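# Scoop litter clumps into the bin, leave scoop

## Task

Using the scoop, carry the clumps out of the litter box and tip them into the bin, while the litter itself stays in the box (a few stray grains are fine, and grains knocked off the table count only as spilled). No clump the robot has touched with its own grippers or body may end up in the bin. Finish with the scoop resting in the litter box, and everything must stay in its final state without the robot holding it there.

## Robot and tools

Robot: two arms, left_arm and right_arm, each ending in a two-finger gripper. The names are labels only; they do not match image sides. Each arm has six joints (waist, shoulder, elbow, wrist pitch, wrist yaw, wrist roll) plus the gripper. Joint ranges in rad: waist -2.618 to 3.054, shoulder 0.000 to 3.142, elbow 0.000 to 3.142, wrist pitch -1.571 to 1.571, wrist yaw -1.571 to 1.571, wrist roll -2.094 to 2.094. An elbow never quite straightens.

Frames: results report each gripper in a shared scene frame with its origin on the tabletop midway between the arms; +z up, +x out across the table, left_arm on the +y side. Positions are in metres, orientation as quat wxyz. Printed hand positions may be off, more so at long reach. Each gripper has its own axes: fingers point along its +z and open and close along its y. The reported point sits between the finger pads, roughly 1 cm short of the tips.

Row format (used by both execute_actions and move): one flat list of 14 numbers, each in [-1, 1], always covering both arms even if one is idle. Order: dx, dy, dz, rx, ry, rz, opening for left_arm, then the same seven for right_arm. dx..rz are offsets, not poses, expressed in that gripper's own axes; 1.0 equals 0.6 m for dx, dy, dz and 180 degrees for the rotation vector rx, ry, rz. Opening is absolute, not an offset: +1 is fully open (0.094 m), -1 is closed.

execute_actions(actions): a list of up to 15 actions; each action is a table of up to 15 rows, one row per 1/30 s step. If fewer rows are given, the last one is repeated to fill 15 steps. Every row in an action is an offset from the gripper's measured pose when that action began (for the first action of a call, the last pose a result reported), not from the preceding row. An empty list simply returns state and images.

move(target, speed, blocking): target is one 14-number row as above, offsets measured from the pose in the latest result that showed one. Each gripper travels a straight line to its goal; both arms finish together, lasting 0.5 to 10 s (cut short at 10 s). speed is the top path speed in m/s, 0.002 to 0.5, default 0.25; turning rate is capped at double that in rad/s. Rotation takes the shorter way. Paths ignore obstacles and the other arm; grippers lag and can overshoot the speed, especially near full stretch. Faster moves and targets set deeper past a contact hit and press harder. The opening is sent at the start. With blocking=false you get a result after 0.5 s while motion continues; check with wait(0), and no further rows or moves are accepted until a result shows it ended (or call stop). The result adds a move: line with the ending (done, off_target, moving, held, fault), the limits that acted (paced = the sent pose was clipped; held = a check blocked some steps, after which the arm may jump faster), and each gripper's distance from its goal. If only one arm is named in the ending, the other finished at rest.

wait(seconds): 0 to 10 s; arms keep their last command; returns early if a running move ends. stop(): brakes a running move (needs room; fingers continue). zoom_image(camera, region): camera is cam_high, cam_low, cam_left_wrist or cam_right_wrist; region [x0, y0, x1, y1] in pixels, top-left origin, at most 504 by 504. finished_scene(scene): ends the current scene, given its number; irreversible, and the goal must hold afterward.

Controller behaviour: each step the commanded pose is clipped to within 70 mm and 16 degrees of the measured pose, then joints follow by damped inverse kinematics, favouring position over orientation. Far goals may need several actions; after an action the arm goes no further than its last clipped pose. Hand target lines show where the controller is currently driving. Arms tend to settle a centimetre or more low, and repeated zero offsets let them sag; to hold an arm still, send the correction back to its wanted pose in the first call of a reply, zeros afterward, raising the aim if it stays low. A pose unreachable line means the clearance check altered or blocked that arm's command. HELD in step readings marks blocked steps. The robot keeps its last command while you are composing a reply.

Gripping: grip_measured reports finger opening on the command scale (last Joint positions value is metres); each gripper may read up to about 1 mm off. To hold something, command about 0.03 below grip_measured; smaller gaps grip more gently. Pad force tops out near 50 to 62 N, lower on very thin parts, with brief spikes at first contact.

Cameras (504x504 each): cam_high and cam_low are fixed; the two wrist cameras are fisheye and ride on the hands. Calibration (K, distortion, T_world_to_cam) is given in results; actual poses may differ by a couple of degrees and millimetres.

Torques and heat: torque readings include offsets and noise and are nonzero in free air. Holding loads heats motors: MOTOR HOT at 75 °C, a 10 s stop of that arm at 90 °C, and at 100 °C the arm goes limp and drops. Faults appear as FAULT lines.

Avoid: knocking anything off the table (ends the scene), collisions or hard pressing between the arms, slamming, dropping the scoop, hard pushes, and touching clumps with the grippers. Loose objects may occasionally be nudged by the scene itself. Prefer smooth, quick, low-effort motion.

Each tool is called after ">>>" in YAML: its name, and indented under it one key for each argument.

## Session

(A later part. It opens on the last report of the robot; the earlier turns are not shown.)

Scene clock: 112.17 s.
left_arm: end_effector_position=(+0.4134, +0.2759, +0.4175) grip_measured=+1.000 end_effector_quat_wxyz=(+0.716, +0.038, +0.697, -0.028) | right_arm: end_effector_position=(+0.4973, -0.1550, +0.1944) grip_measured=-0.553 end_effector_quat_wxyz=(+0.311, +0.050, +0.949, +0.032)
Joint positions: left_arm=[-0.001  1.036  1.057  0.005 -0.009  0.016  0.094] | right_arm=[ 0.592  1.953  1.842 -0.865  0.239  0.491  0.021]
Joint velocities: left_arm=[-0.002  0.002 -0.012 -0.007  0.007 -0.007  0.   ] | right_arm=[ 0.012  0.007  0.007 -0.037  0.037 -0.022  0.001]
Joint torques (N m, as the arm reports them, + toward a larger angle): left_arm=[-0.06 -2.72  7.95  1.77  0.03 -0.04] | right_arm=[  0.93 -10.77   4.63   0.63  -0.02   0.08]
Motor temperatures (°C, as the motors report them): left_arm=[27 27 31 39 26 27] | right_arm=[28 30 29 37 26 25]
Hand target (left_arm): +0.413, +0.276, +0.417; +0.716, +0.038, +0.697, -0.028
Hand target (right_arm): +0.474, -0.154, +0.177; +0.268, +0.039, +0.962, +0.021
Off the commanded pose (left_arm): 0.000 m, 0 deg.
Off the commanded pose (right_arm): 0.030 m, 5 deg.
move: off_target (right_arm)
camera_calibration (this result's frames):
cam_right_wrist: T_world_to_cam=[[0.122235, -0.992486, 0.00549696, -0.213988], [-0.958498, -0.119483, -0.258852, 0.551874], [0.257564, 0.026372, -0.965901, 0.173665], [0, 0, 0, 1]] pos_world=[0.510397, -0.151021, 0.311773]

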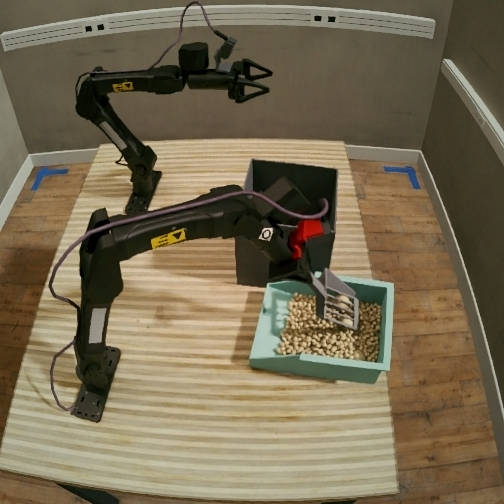

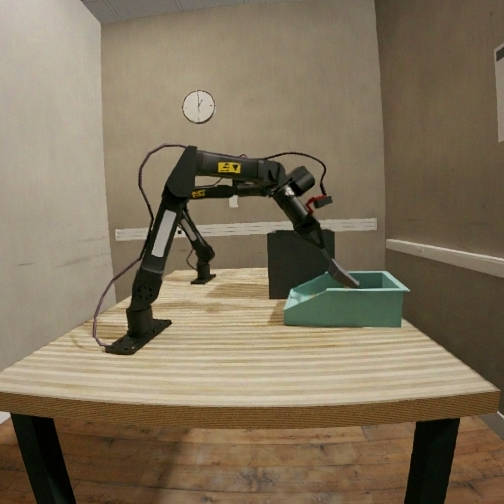

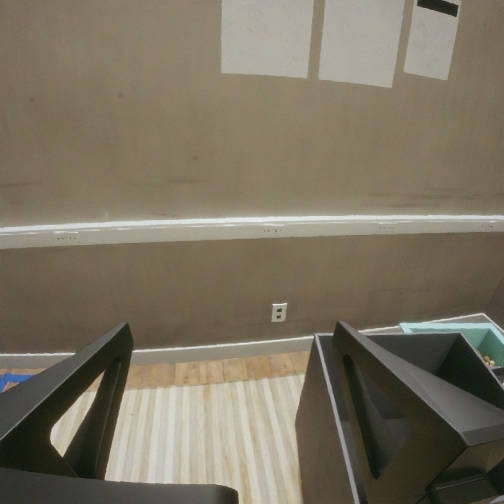

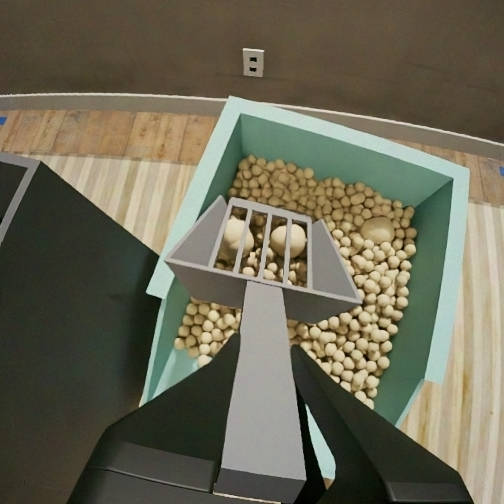

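Works well. Rake further, then go to the ramp.

>>> move:
  target: [0,0,0,0,0,0,1,0.1,0,-0.04,0,0.02,0,-0.65]
  speed: 0.04

>>> move:
  target: [0,0,0,0,0,0,1,0.03,0,-0.12,0,0,0,-0.65]
  speed: 0.08

>>> move:
  target: [0,0,0,0,0,0,1,0.15,0,-0.06,0.025,0.01,-0.01,-0.65]
  speed: 0.08

Scene clock: 114.33 s.
left_arm: end_effector_position=(+0.4134, +0.2759, +0.4175) grip_measured=+1.000 end_effector_quat_wxyz=(+0.716, +0.038, +0.697, -0.028) | right_arm: end_effector_position=(+0.4561, -0.1500, +0.1929) grip_measured=-0.553 end_effector_quat_wxyz=(+0.315, +0.057, +0.946, +0.041)
Joint positions: left_arm=[-0.001  1.036  1.057  0.005 -0.009  0.016  0.094] | right_arm=[ 0.65   1.801  1.63  -0.801  0.264  0.556  0.021]
Joint velocities: left_arm=[ 0.017 -0.002 -0.017 -0.007 -0.066 -0.037  0.   ] | right_arm=[-0.012 -0.007  0.012 -0.037  0.007  0.007  0.001]
Joint torques (N m, as the arm reports them, + toward a larger angle): left_arm=[-0.04 -2.85  7.88  1.8   0.01 -0.05] | right_arm=[ 1.12 -9.82  5.26  0.65 -0.01  0.13]
Motor temperatures (°C, as the motors report them): left_arm=[27 27 31 39 26 27] | right_arm=[28 30 29 37 26 25]
Hand target (left_arm): +0.413, +0.276, +0.417; +0.716, +0.038, +0.697, -0.028
Hand target (right_arm): +0.436, -0.150, +0.179; +0.282, +0.049, +0.958, +0.032
Off the commanded pose (left_arm): 0.000 m, 0 deg.
Off the commanded pose (right_arm): 0.026 m, 4 deg.
move: off_target (right_arm)
camera_calibration (this result's frames):
cam_right_wrist: T_world_to_cam=[[0.114358, -0.99332, -0.0153902, -0.196439], [-0.956471, -0.105903, -0.271933, 0.516313], [0.268487, 0.0458181, -0.962193, 0.179903], [0, 0, 0, 1]] pos_world=[0.468001, -0.14869, 0.31048]

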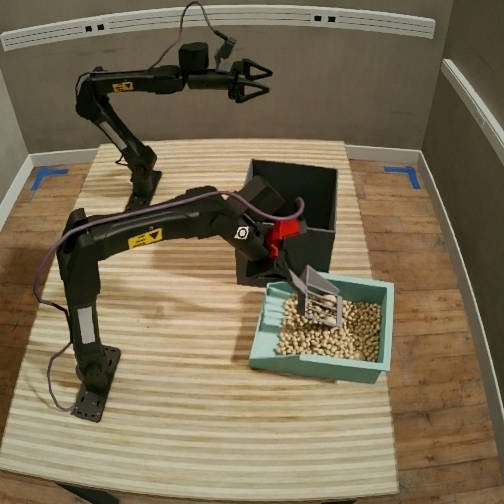

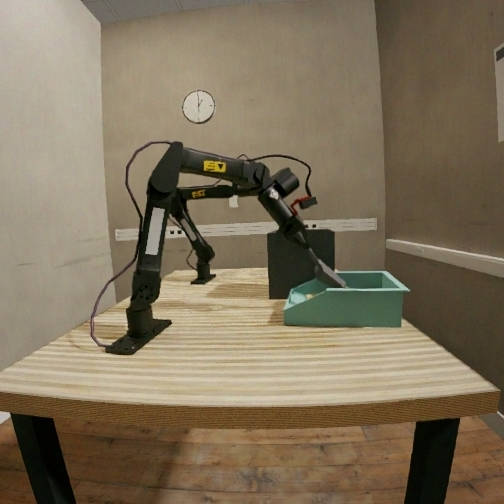

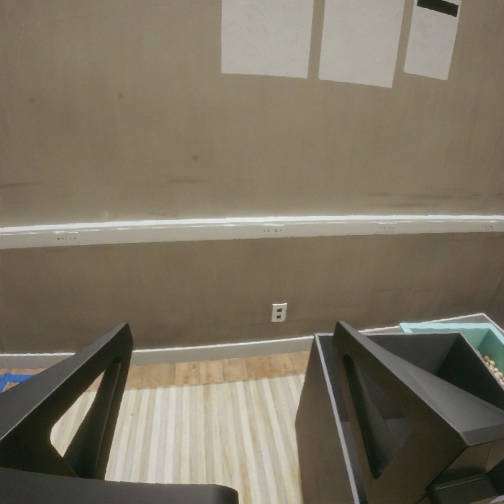

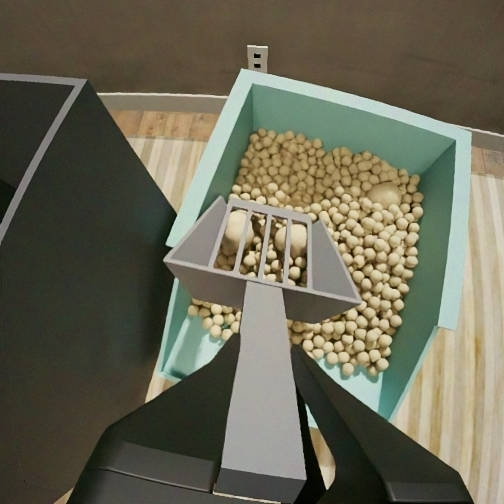

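Scene clock: 115.73 s.
left_arm: end_effector_position=(+0.4134, +0.2759, +0.4175) grip_measured=+1.000 end_effector_quat_wxyz=(+0.716, +0.038, +0.697, -0.028) | right_arm: end_effector_position=(+0.4029, -0.1512, +0.2290) grip_measured=-0.553 end_effector_quat_wxyz=(+0.305, +0.054, +0.950, +0.038)
Joint positions: left_arm=[-0.001  1.036  1.057  0.005 -0.009  0.016  0.094] | right_arm=[ 0.723  1.663  1.63  -0.979  0.295  0.617  0.021]
Joint velocities: left_arm=[-0.007 -0.002  0.007 -0.007 -0.051  0.037  0.   ] | right_arm=[-0.002 -0.022 -0.012 -0.022  0.007  0.051 -0.001]
Joint torques (N m, as the arm reports them, + toward a larger angle): left_arm=[ 0.05 -2.88  7.84  1.76  0.03 -0.01] | right_arm=[ 0.83 -9.    8.25  1.17  0.38  0.19]
Motor temperatures (°C, as the motors report them): left_arm=[27 27 31 39 26 27] | right_arm=[28 30 29 37 26 25]
Hand target (left_arm): +0.413, +0.276, +0.417; +0.716, +0.038, +0.697, -0.028
Hand target (right_arm): +0.399, -0.151, +0.240; +0.316, +0.057, +0.946, +0.042
Off the commanded pose (left_arm): 0.000 m, 0 deg.
Off the commanded pose (right_arm): 0.012 m, 1 deg.
move: off_target (right_arm)
camera_calibration (this result's frames):
cam_right_wrist: T_world_to_cam=[[0.120337, -0.99267, -0.0111782, -0.194251], [-0.961735, -0.113781, -0.249238, 0.470818], [0.24614, 0.0407432, -0.968378, 0.238642], [0, 0, 0, 1]] pos_world=[0.417439, -0.14898, 0.34627]

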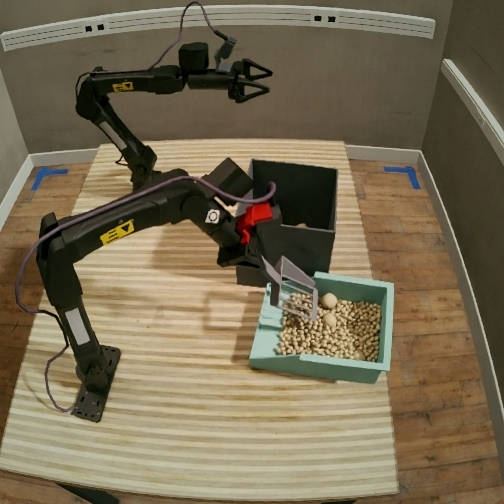

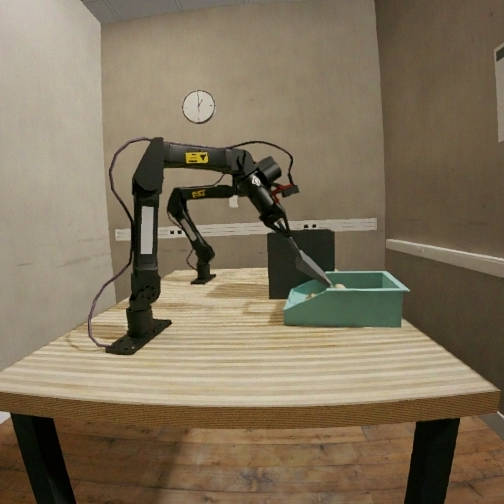

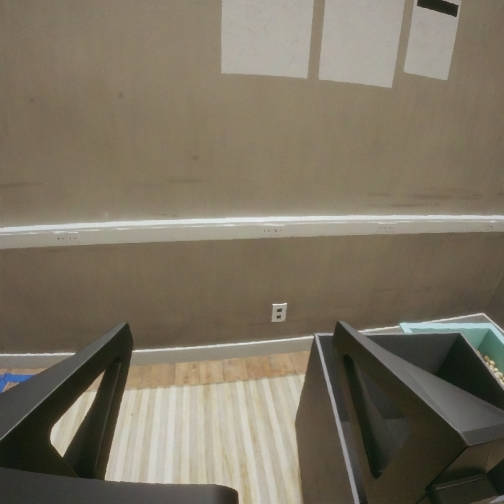

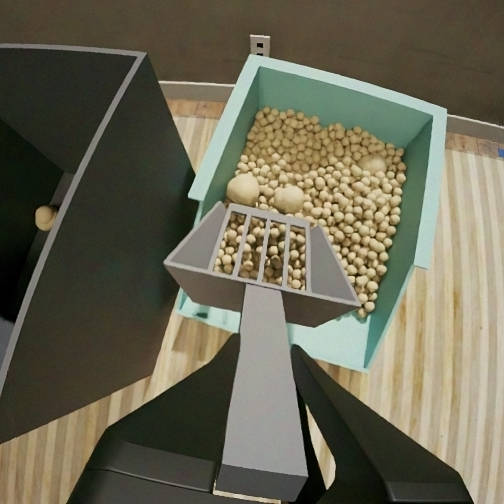

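Scene clock: 117.40 s.
left_arm: end_effector_position=(+0.4134, +0.2759, +0.4175) grip_measured=+1.000 end_effector_quat_wxyz=(+0.716, +0.038, +0.697, -0.028) | right_arm: end_effector_position=(+0.3142, -0.1373, +0.2037) grip_measured=-0.553 end_effector_quat_wxyz=(+0.283, +0.046, +0.958, +0.001)
Joint positions: left_arm=[-0.001  1.036  1.057  0.005 -0.009  0.016  0.094] | right_arm=[ 0.959  1.519  1.422 -1.079  0.428  0.835  0.021]
Joint velocities: left_arm=[-0.002  0.007 -0.002 -0.066 -0.095  0.037  0.   ] | right_arm=[-0.012 -0.022 -0.012 -0.037  0.051 -0.007  0.001]
Joint torques (N m, as the arm reports them, + toward a larger angle): left_arm=[-0.06 -2.68  8.1   1.79  0.02 -0.05] | right_arm=[ 0.75 -7.79  5.76  0.86  0.47  0.07]
Motor temperatures (°C, as the motors report them): left_arm=[27 27 31 39 26 27] | right_arm=[28 30 29 36 26 25]
Hand target (left_arm): +0.413, +0.276, +0.417; +0.716, +0.038, +0.697, -0.028
Hand target (right_arm): +0.309, -0.143, +0.207; +0.290, +0.049, +0.956, -0.003
Off the commanded pose (left_arm): 0.000 m, 0 deg.
Off the commanded pose (right_arm): 0.007 m, 1 deg.
move: done
camera_calibration (this result's frames):
cam_right_wrist: T_world_to_cam=[[0.115669, -0.991708, 0.0560016, -0.182177], [-0.973374, -0.124403, -0.192529, 0.371458], [0.197899, -0.0322408, -0.979692, 0.242874], [0, 0, 0, 1]] pos_world=[0.334575, -0.126626, 0.31966]

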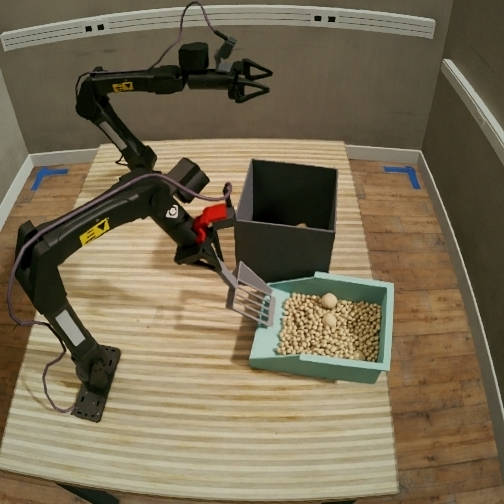

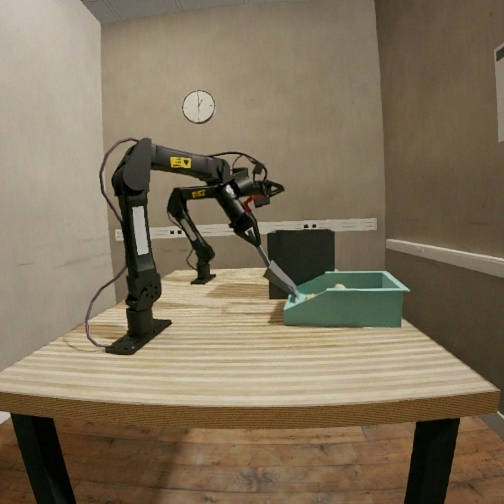

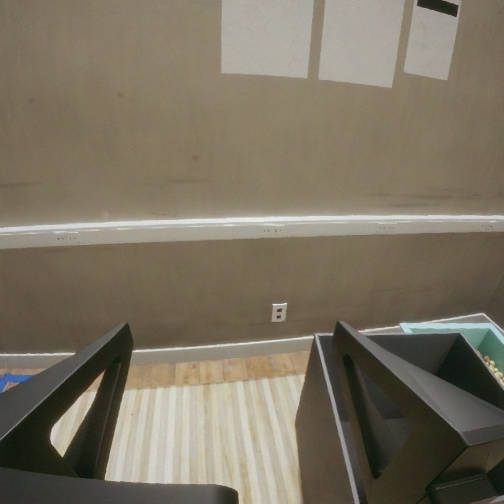

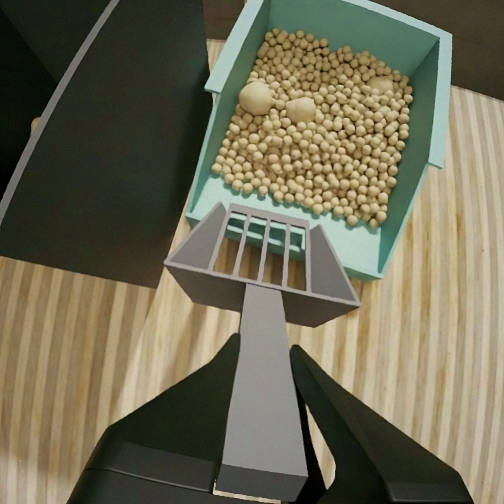

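>>> move:
  target: [0,0,0,0,0,0,1,0.0,0,0.115,0,0,0,-0.65]
  speed: 0.04

>>> move:
  target: [0,0,0,0,0,0,1,-0.04,-0.01,0.14,0,-0.08,0,-0.65]
  speed: 0.05

Scene clock: 119.67 s.
left_arm: end_effector_position=(+0.4134, +0.2759, +0.4175) grip_measured=+1.000 end_effector_quat_wxyz=(+0.716, +0.038, +0.697, -0.028) | right_arm: end_effector_position=(+0.3533, -0.1335, +0.1702) grip_measured=-0.553 end_effector_quat_wxyz=(+0.311, +0.051, +0.949, +0.018)
Joint positions: left_arm=[-0.001  1.036  1.057  0.005 -0.009  0.016  0.094] | right_arm=[ 0.884  1.564  1.297 -0.809  0.414  0.753  0.021]
Joint velocities: left_arm=[ 0.007 -0.002  0.007 -0.037  0.051 -0.081  0.   ] | right_arm=[-0.002 -0.017  0.007 -0.022  0.007  0.037 -0.001]
Joint torques (N m, as the arm reports them, + toward a larger angle): left_arm=[ 0.05 -2.91  7.9   1.78 -0.01 -0.06] | right_arm=[-1.16 -4.3   4.85  1.11  0.02 -0.09]
Motor temperatures (°C, as the motors report them): left_arm=[27 27 31 39 26 27] | right_arm=[28 30 29 36 26 25]
Hand target (left_arm): +0.413, +0.276, +0.417; +0.716, +0.038, +0.697, -0.028
Hand target (right_arm): +0.350, -0.139, +0.146; +0.282, +0.046, +0.958, +0.001
Off the commanded pose (left_arm): 0.000 m, 0 deg.
Off the commanded pose (right_arm): 0.025 m, 4 deg.
move: off_target (right_arm)
camera_calibration (this result's frames):
cam_right_wrist: T_world_to_cam=[[0.111756, -0.993261, 0.0307239, -0.175586], [-0.960042, -0.115897, -0.254729, 0.410535], [0.256573, -0.00102892, -0.966524, 0.18361], [0, 0, 0, 1]] pos_world=[0.366644, -0.126633, 0.287433]

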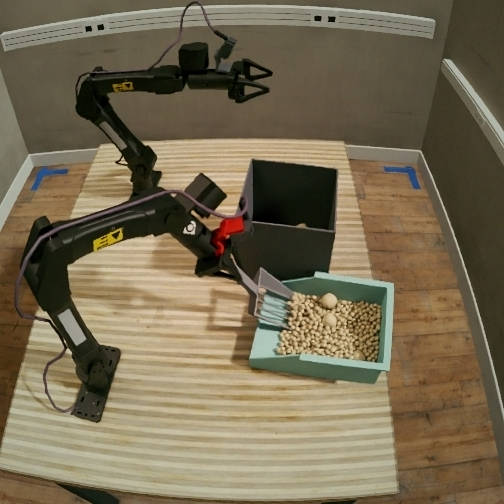

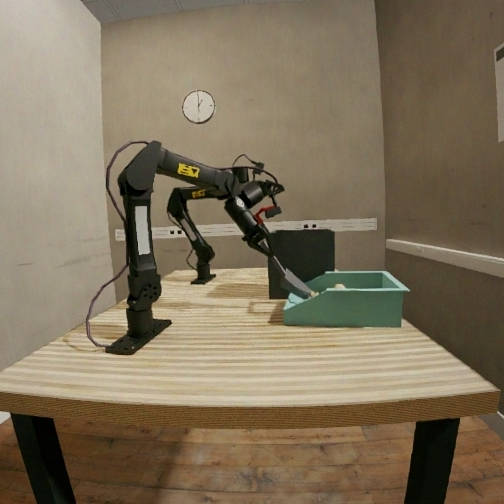

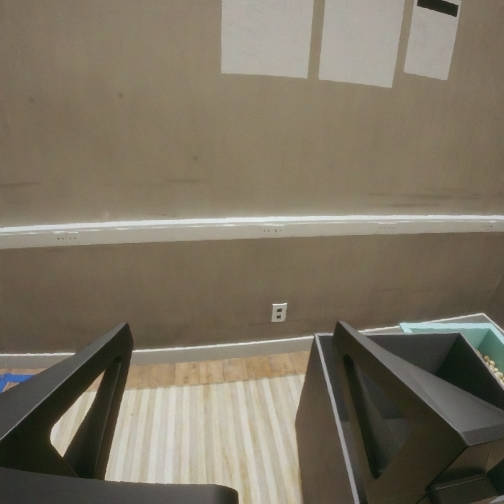

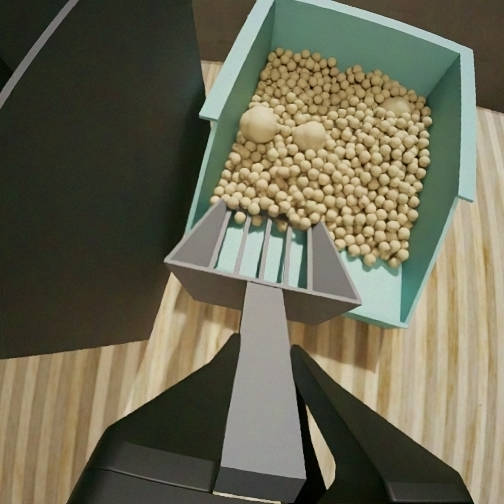

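Scene clock: 122.43 s.
left_arm: end_effector_position=(+0.4134, +0.2759, +0.4175) grip_measured=+1.000 end_effector_quat_wxyz=(+0.716, +0.038, +0.697, -0.028) | right_arm: end_effector_position=(+0.4170, -0.1365, +0.1329) grip_measured=-0.553 end_effector_quat_wxyz=(+0.436, +0.052, +0.898, +0.018)
Joint positions: left_arm=[-0.001  1.036  1.057  0.005 -0.009  0.016  0.094] | right_arm=[ 0.822  1.647  1.05  -0.205  0.534  0.584  0.021]
Joint velocities: left_arm=[-0.002 -0.022 -0.007 -0.066 -0.007  0.007  0.   ] | right_arm=[-0.017  0.022 -0.017  0.066  0.037 -0.022 -0.001]
Joint torques (N m, as the arm reports them, + toward a larger angle): left_arm=[-0.04 -2.82  7.89  1.79 -0.01 -0.06] | right_arm=[-1.34 -4.86  6.14  1.65  0.1  -0.03]
Motor temperatures (°C, as the motors report them): left_arm=[27 27 31 40 26 27] | right_arm=[28 30 29 36 26 25]
Hand target (left_arm): +0.413, +0.276, +0.417; +0.716, +0.038, +0.697, -0.028
Hand target (right_arm): +0.420, -0.142, +0.116; +0.426, +0.054, +0.903, +0.013
Off the commanded pose (left_arm): 0.000 m, 0 deg.
Off the commanded pose (right_arm): 0.018 m, 1 deg.
move: off_target (right_arm)
camera_calibration (this result's frames):
cam_right_wrist: T_world_to_cam=[[0.0873136, -0.993914, 0.0671593, -0.17931], [-0.858468, -0.109274, -0.50109, 0.453119], [0.50538, -0.0139021, -0.862785, 0.011995], [0, 0, 0, 1]] pos_world=[0.398582, -0.128538, 0.249445]

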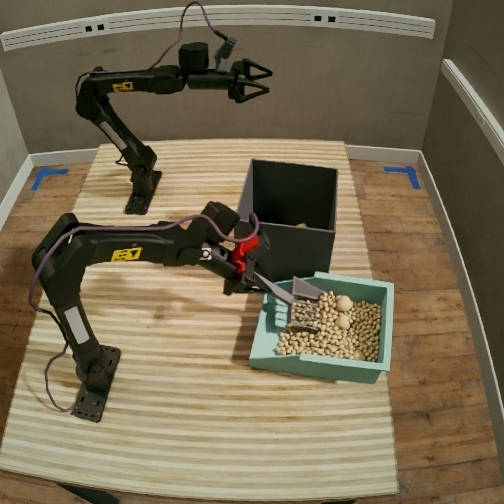

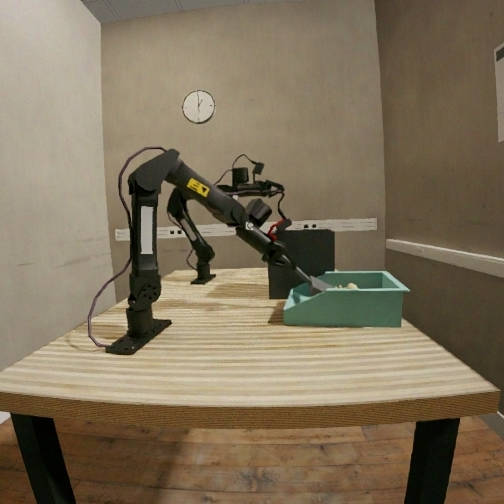

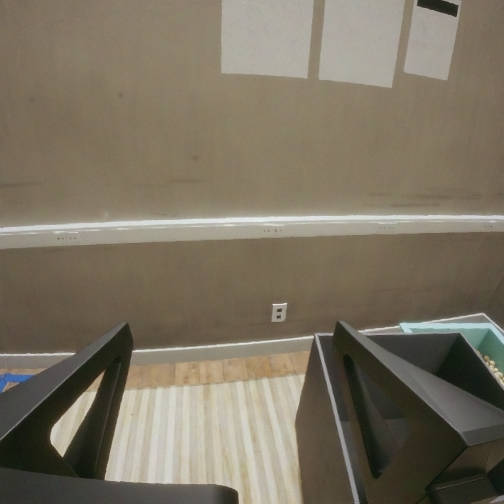

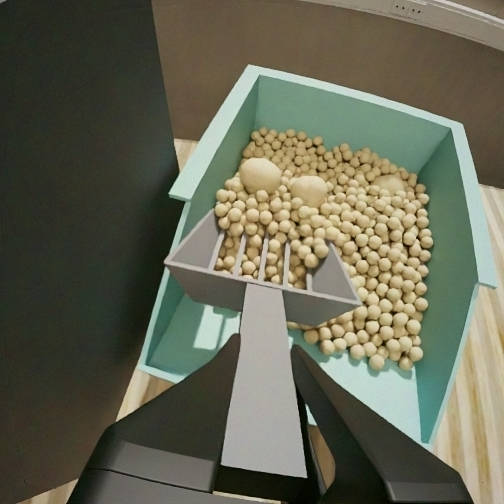

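>>> move:
  target: [0,0,0,0,0,0,1,0.025,-0.025,0.105,0,-0.05,0,-0.65]
  speed: 0.04

>>> move:
  target: [0,0,0,0,0,0,1,0,-0.01,0.04,0,-0.03,0,-0.65]
  speed: 0.04

Scene clock: 124.87 s.
left_arm: end_effector_position=(+0.4134, +0.2759, +0.4175) grip_measured=+1.000 end_effector_quat_wxyz=(+0.716, +0.038, +0.697, -0.028) | right_arm: end_effector_position=(+0.4575, -0.1449, +0.1029) grip_measured=-0.553 end_effector_quat_wxyz=(+0.523, +0.059, +0.850, +0.023)
Joint positions: left_arm=[-0.001  1.036  1.057  0.005 -0.009  0.016  0.094] | right_arm=[0.767 1.799 0.899 0.329 0.578 0.449 0.021]
Joint velocities: left_arm=[-0.007  0.002  0.012 -0.022  0.051  0.022  0.   ] | right_arm=[-0.007 -0.002 -0.002  0.11  -0.051 -0.022  0.   ]
Joint torques (N m, as the arm reports them, + toward a larger angle): left_arm=[ 0.12 -2.86  7.74  1.84  0.03 -0.04] | right_arm=[-1.08 -5.94  5.22  1.64  0.03  0.07]
Motor temperatures (°C, as the motors report them): left_arm=[27 27 31 40 26 27] | right_arm=[28 29 29 37 26 25]
Hand target (left_arm): +0.413, +0.276, +0.417; +0.716, +0.038, +0.697, -0.028
Hand target (right_arm): +0.454, -0.151, +0.082; +0.504, +0.054, +0.862, +0.015
Off the commanded pose (left_arm): 0.000 m, 0 deg.
Off the commanded pose (right_arm): 0.023 m, 3 deg.
move: off_target (right_arm)
camera_calibration (this result's frames):
cam_right_wrist: T_world_to_cam=[[0.0565202, -0.99556, 0.0752682, -0.176128], [-0.744505, -0.0922573, -0.661212, 0.438699], [0.66522, -0.0186657, -0.746414, -0.120325], [0, 0, 0, 1]] pos_world=[0.416611, -0.137118, 0.213517]

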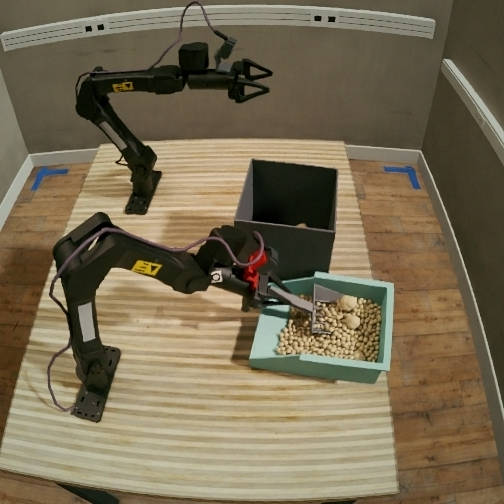

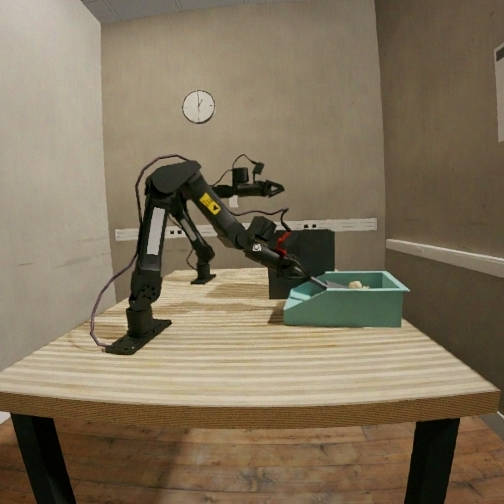

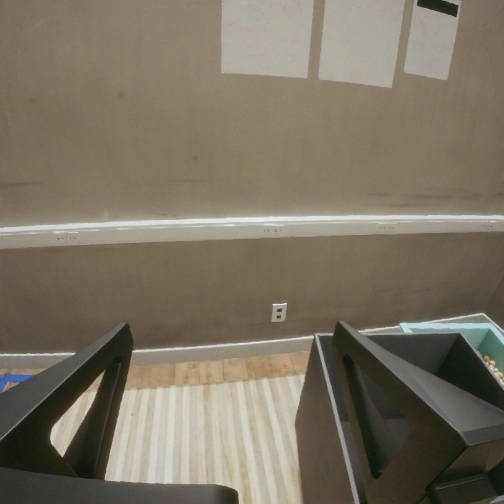

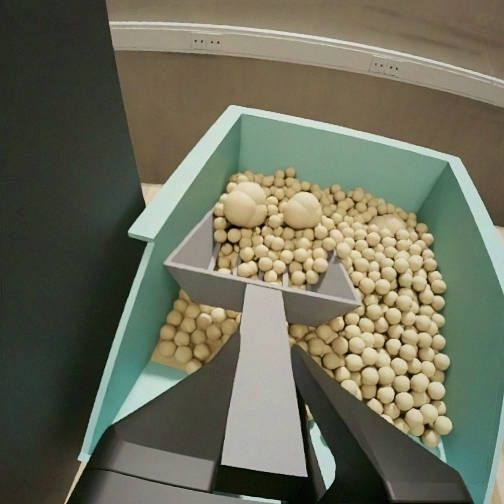

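Scene clock: 126.30 s.
left_arm: end_effector_position=(+0.4134, +0.2759, +0.4175) grip_measured=+1.000 end_effector_quat_wxyz=(+0.716, +0.038, +0.697, -0.028) | right_arm: end_effector_position=(+0.4719, -0.1458, +0.0970) grip_measured=-0.553 end_effector_quat_wxyz=(+0.558, +0.055, +0.828, +0.016)
Joint positions: left_arm=[-0.001  1.036  1.057  0.005 -0.009  0.016  0.094] | right_arm=[0.755 1.88  0.88  0.524 0.603 0.379 0.021]
Joint velocities: left_arm=[-0.007  0.012 -0.007  0.037 -0.007  0.037  0.   ] | right_arm=[-0.007  0.012 -0.017  0.066 -0.007  0.022 -0.001]
Joint torques (N m, as the arm reports them, + toward a larger angle): left_arm=[ 0.1  -2.72  7.96  1.81  0.02 -0.07] | right_arm=[-1.64 -6.57  5.91  2.13  0.03 -0.03]
Motor temperatures (°C, as the motors report them): left_arm=[27 27 31 40 26 27] | right_arm=[28 29 29 37 26 25]
Hand target (left_arm): +0.413, +0.276, +0.417; +0.716, +0.038, +0.697, -0.028
Hand target (right_arm): +0.478, -0.151, +0.091; +0.561, +0.060, +0.825, +0.020
Off the commanded pose (left_arm): 0.000 m, 0 deg.
Off the commanded pose (right_arm): 0.010 m, 1 deg.
move: done
camera_calibration (this result's frames):
cam_right_wrist: T_world_to_cam=[[0.04514, -0.994207, 0.0975474, -0.174022], [-0.688652, -0.101707, -0.717923, 0.423215], [0.723685, -0.0347692, -0.689254, -0.169832], [0, 0, 0, 1]] pos_world=[0.422208, -0.135875, 0.203754]

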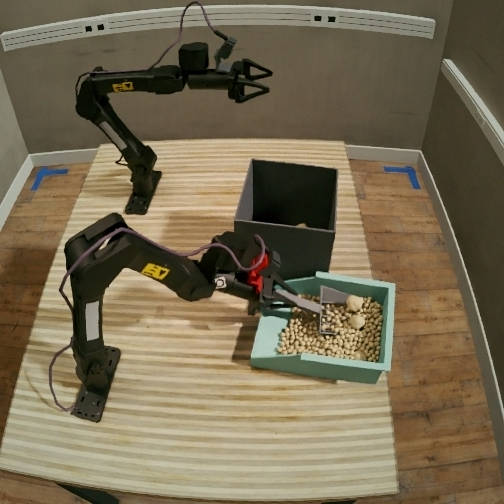

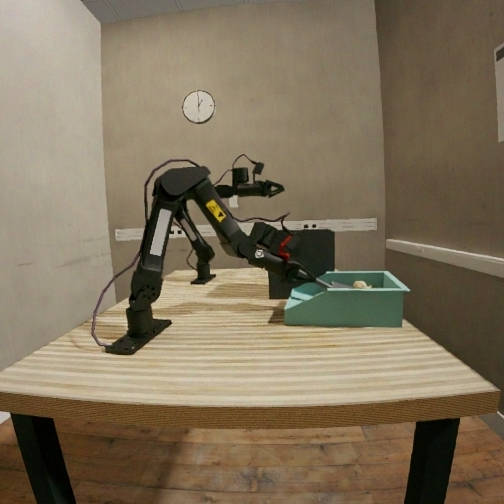

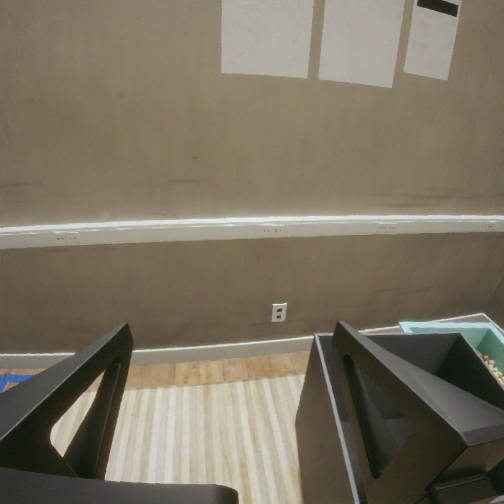

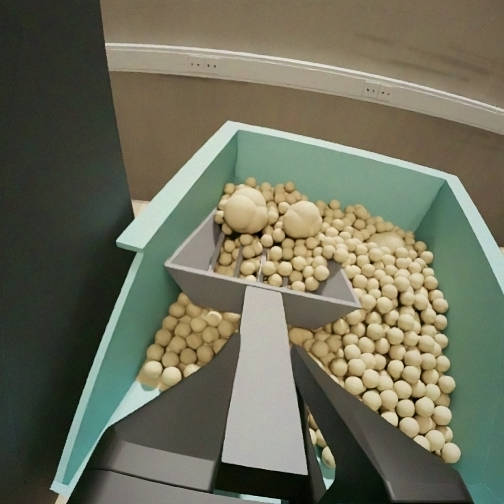

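>>> move:
  target: [0,0,0,0,0,0,1,-0.11,-0.05,-0.08,0,-0.12,0,-0.65]
  speed: 0.05

>>> move:
  target: [0,0,0,0,0,0,1,-0.08,-0.03,0,0,-0.04,0,-0.65]
  speed: 0.08

Scene clock: 130.77 s.
left_arm: end_effector_position=(+0.4134, +0.2759, +0.4175) grip_measured=+1.000 end_effector_quat_wxyz=(+0.716, +0.038, +0.697, -0.028) | right_arm: end_effector_position=(+0.4517, -0.1715, +0.1563) grip_measured=-0.553 end_effector_quat_wxyz=(+0.685, +0.043, +0.727, +0.007)
Joint positions: left_arm=[-0.001  1.036  1.057  0.005 -0.009  0.016  0.094] | right_arm=[0.756 1.816 0.647 1.091 0.669 0.118 0.021]
Joint velocities: left_arm=[-0.012  0.002 -0.017 -0.081 -0.051 -0.066  0.   ] | right_arm=[-0.022 -0.007  0.002 -0.051 -0.066  0.007 -0.001]
Joint torques (N m, as the arm reports them, + toward a larger angle): left_arm=[ 0.03 -2.86  7.8   1.83  0.01  0.  ] | right_arm=[-0.98 -9.59  4.5   2.18  0.19 -0.1 ]
Motor temperatures (°C, as the motors report them): left_arm=[27 27 31 40 26 27] | right_arm=[28 30 29 39 26 25]
Hand target (left_arm): +0.413, +0.276, +0.417; +0.716, +0.038, +0.697, -0.028
Hand target (right_arm): +0.450, -0.181, +0.173; +0.702, +0.058, +0.710, +0.009
Off the commanded pose (left_arm): 0.000 m, 0 deg.
Off the commanded pose (right_arm): 0.020 m, 3 deg.
move: off_target (right_arm)
camera_calibration (this result's frames):
cam_right_wrist: T_world_to_cam=[[0.000711371, -0.989566, 0.144076, -0.190841], [-0.425416, -0.130688, -0.895512, 0.353189], [0.904998, -0.0606553, -0.42107, -0.243471], [0, 0, 0, 1]] pos_world=[0.370729, -0.15746, 0.241263]

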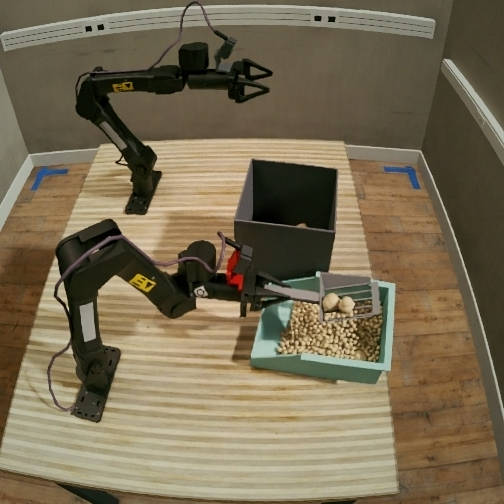

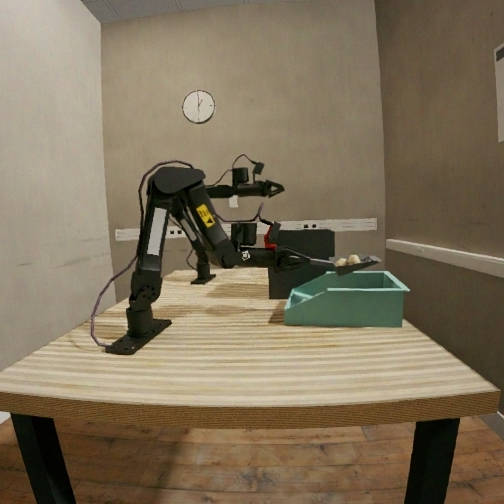

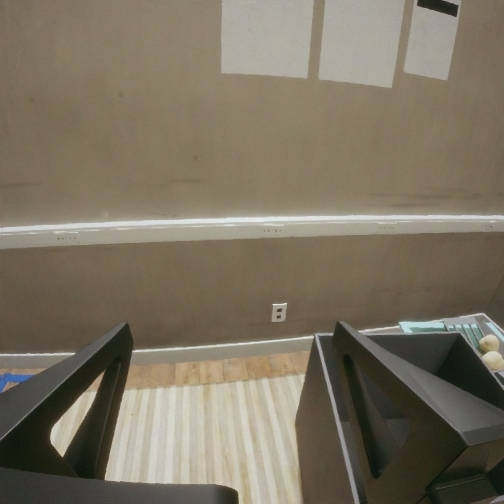

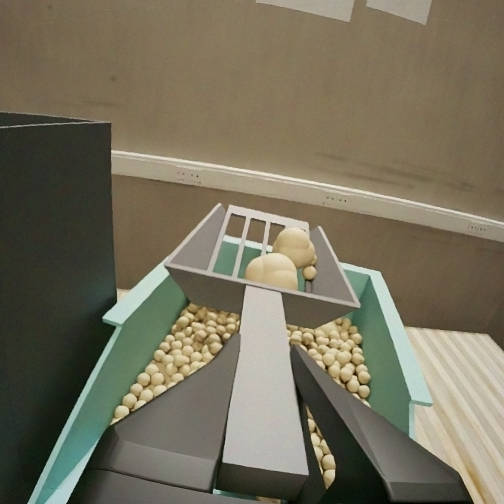

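Scene clock: 131.90 s.
left_arm: end_effector_position=(+0.4134, +0.2759, +0.4175) grip_measured=+1.000 end_effector_quat_wxyz=(+0.716, +0.038, +0.697, -0.028) | right_arm: end_effector_position=(+0.4577, -0.1853, +0.1889) grip_measured=-0.553 end_effector_quat_wxyz=(+0.715, +0.037, +0.699, +0.001)
Joint positions: left_arm=[-0.001  1.036  1.057  0.005 -0.009  0.016  0.094] | right_arm=[0.71  1.766 0.647 1.145 0.628 0.039 0.021]
Joint velocities: left_arm=[-0.007 -0.002  0.007 -0.007  0.037 -0.037  0.   ] | right_arm=[-0.012  0.002 -0.017  0.022 -0.037 -0.037  0.   ]
Joint torques (N m, as the arm reports them, + toward a larger angle): left_arm=[-0.11 -2.81  8.01  1.81  0.02 -0.02] | right_arm=[-0.86 -9.1   4.07  2.19 -0.01 -0.17]
Motor temperatures (°C, as the motors report them): left_arm=[27 27 31 40 26 27] | right_arm=[28 30 29 39 26 25]
Hand target (left_arm): +0.413, +0.276, +0.417; +0.716, +0.038, +0.697, -0.028
Hand target (right_arm): +0.454, -0.192, +0.203; +0.729, +0.043, +0.683, +0.006
Off the commanded pose (left_arm): 0.000 m, 0 deg.
Off the commanded pose (right_arm): 0.016 m, 3 deg.
move: off_target (right_arm)
camera_calibration (this result's frames):
cam_right_wrist: T_world_to_cam=[[-0.0150828, -0.986587, 0.162538, -0.204867], [-0.351692, -0.146935, -0.924512, 0.351835], [0.935994, -0.0711076, -0.344758, -0.266509], [0, 0, 0, 1]] pos_world=[0.370098, -0.169372, 0.266694]

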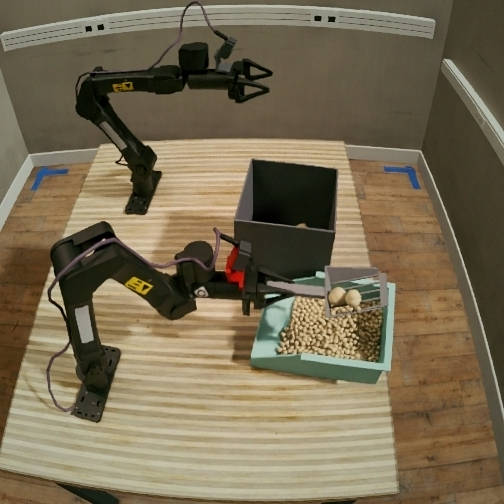

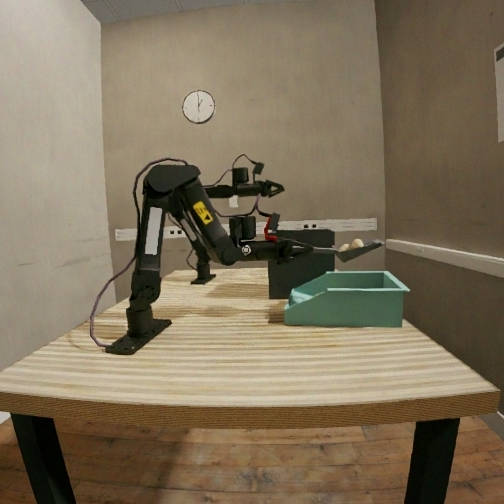

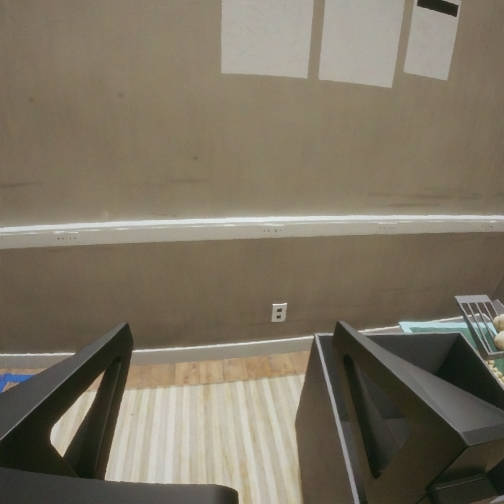

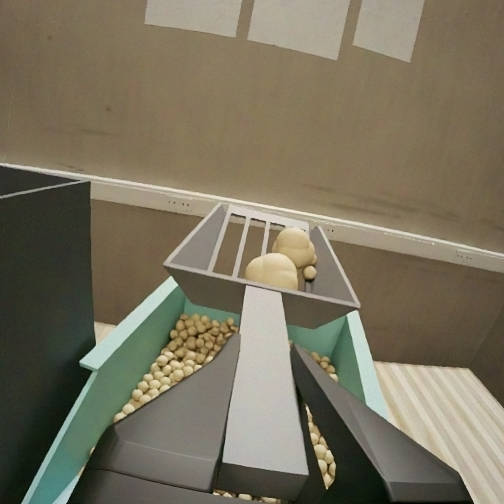

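>>> move:
  target: [0,0,0,0,0,0,1,-0.38,-0.02,-0.1,0,0,-0.01,-0.65]
  speed: 0.12

>>> move:
  target: [0,0,0,0,0,0,1,0.01,0.25,-0.06,-0.28,0,-0.01,-0.65]
  speed: 0.15

Scene clock: 134.73 s.
left_arm: end_effector_position=(+0.4134, +0.2759, +0.4175) grip_measured=+1.000 end_effector_quat_wxyz=(+0.716, +0.038, +0.697, -0.028) | right_arm: end_effector_position=(+0.4017, -0.2010, +0.3868) grip_measured=-0.553 end_effector_quat_wxyz=(+0.694, +0.014, +0.719, -0.025)
Joint positions: left_arm=[-0.001  1.036  1.057  0.005 -0.009  0.016  0.094] | right_arm=[0.782 1.213 1.094 0.073 0.705 0.013 0.021]
Joint velocities: left_arm=[ 0.012 -0.002  0.017  0.007 -0.007  0.022  0.   ] | right_arm=[-0.007 -0.002 -0.002  0.007  0.007  0.007  0.001]
Joint torques (N m, as the arm reports them, + toward a larger angle): left_arm=[-0.08 -2.75  7.85  1.76  0.04 -0.02] | right_arm=[ 0.71 -5.77 11.37  1.94  0.17 -0.1 ]
Motor temperatures (°C, as the motors report them): left_arm=[27 27 31 40 26 27] | right_arm=[28 29 29 39 26 25]
Hand target (left_arm): +0.413, +0.276, +0.417; +0.716, +0.038, +0.697, -0.028
Hand target (right_arm): +0.393, -0.203, +0.414; +0.714, +0.026, +0.699, -0.010
Off the commanded pose (left_arm): 0.000 m, 0 deg.
Off the commanded pose (right_arm): 0.030 m, 4 deg.
move: off_target (right_arm)
camera_calibration (this result's frames):
cam_right_wrist: T_world_to_cam=[[-0.00760778, -0.973144, 0.230072, -0.279849], [-0.407123, -0.207132, -0.889577, 0.509455], [0.913342, -0.100435, -0.394613, -0.12447], [0, 0, 0, 1]] pos_world=[0.318966, -0.17931, 0.468467]

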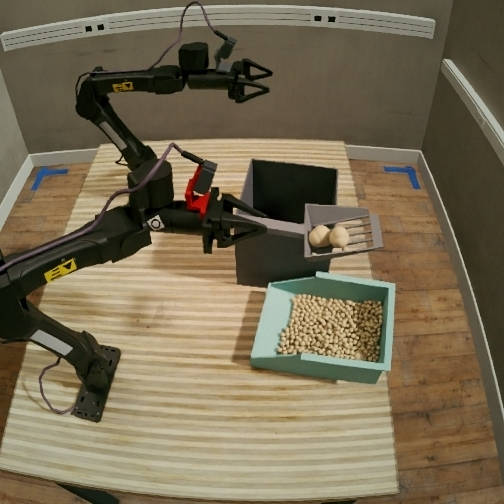

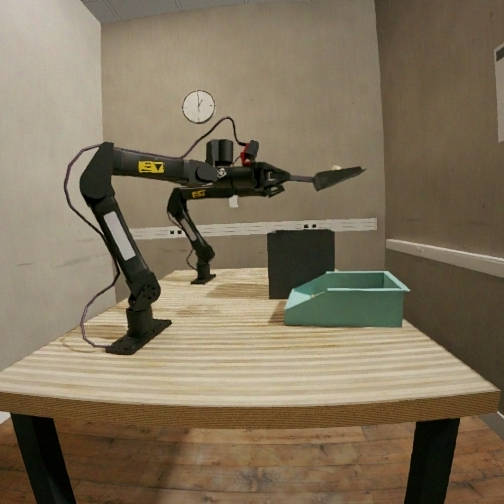

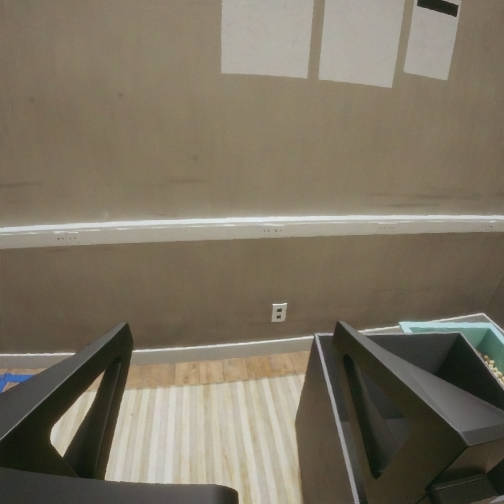

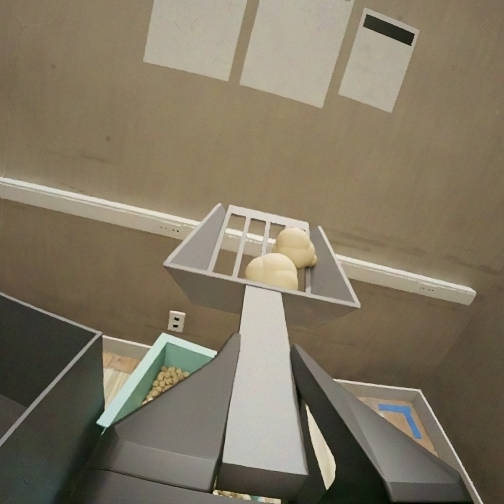

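Scene clock: 138.20 s.
left_arm: end_effector_position=(+0.4134, +0.2759, +0.4175) grip_measured=+1.000 end_effector_quat_wxyz=(+0.716, +0.038, +0.697, -0.028) | right_arm: end_effector_position=(+0.3671, -0.0487, +0.3485) grip_measured=-0.553 end_effector_quat_wxyz=(+0.598, -0.298, +0.694, +0.270)
Joint positions: left_arm=[-0.001  1.036  1.057  0.005 -0.009  0.016  0.094] | right_arm=[ 0.764  1.315  1.111  0.061 -0.196 -0.01   0.021]
Joint velocities: left_arm=[-0.012  0.002  0.002 -0.022 -0.037  0.081  0.   ] | right_arm=[-0.007 -0.007  0.007 -0.007 -0.037  0.007 -0.001]
Joint torques (N m, as the arm reports them, + toward a larger angle): left_arm=[ 0.11 -2.7   7.92  1.78  0.01 -0.04] | right_arm=[-0.93 -4.75 12.18  2.35 -0.06 -0.11]
Motor temperatures (°C, as the motors report them): left_arm=[27 27 31 40 26 27] | right_arm=[28 29 30 40 26 25]
Hand target (left_arm): +0.413, +0.276, +0.417; +0.716, +0.038, +0.697, -0.028
Hand target (right_arm): +0.372, -0.050, +0.377; +0.629, -0.294, +0.667, +0.272
Off the commanded pose (left_arm): 0.000 m, 0 deg.
Off the commanded pose (right_arm): 0.032 m, 5 deg.
move: off_target (right_arm)
camera_calibration (this result's frames):
cam_right_wrist: T_world_to_cam=[[0.766802, -0.613106, 0.190043, -0.375882], [-0.182755, -0.49235, -0.850995, 0.383112], [0.615317, 0.617813, -0.489583, 0.0846917], [0, 0, 0, 1]] pos_world=[0.30613, -0.0941532, 0.438924]

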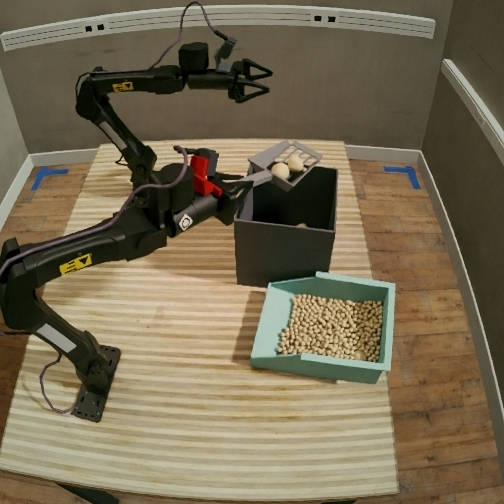

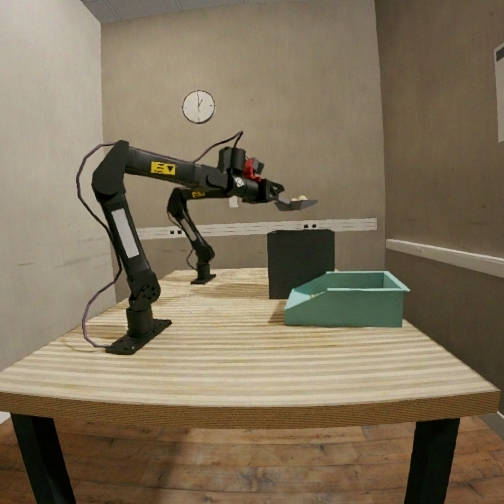

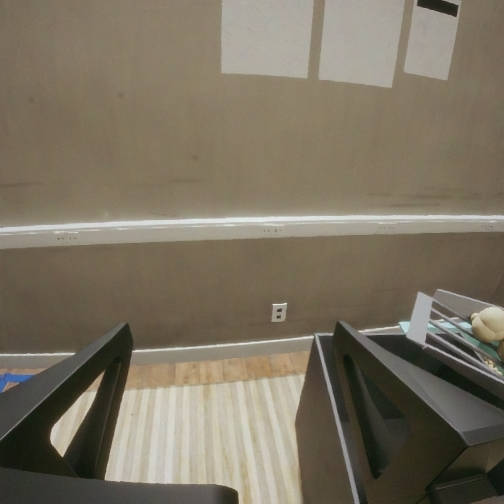

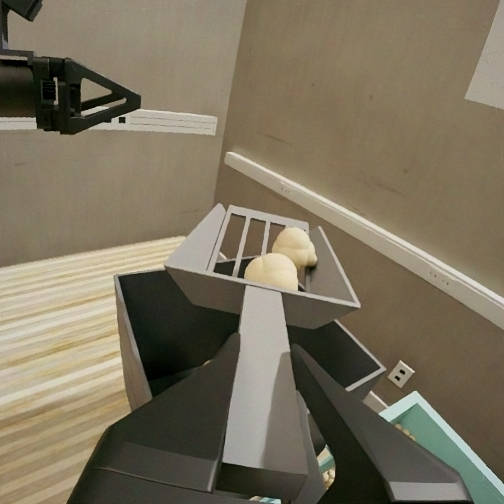

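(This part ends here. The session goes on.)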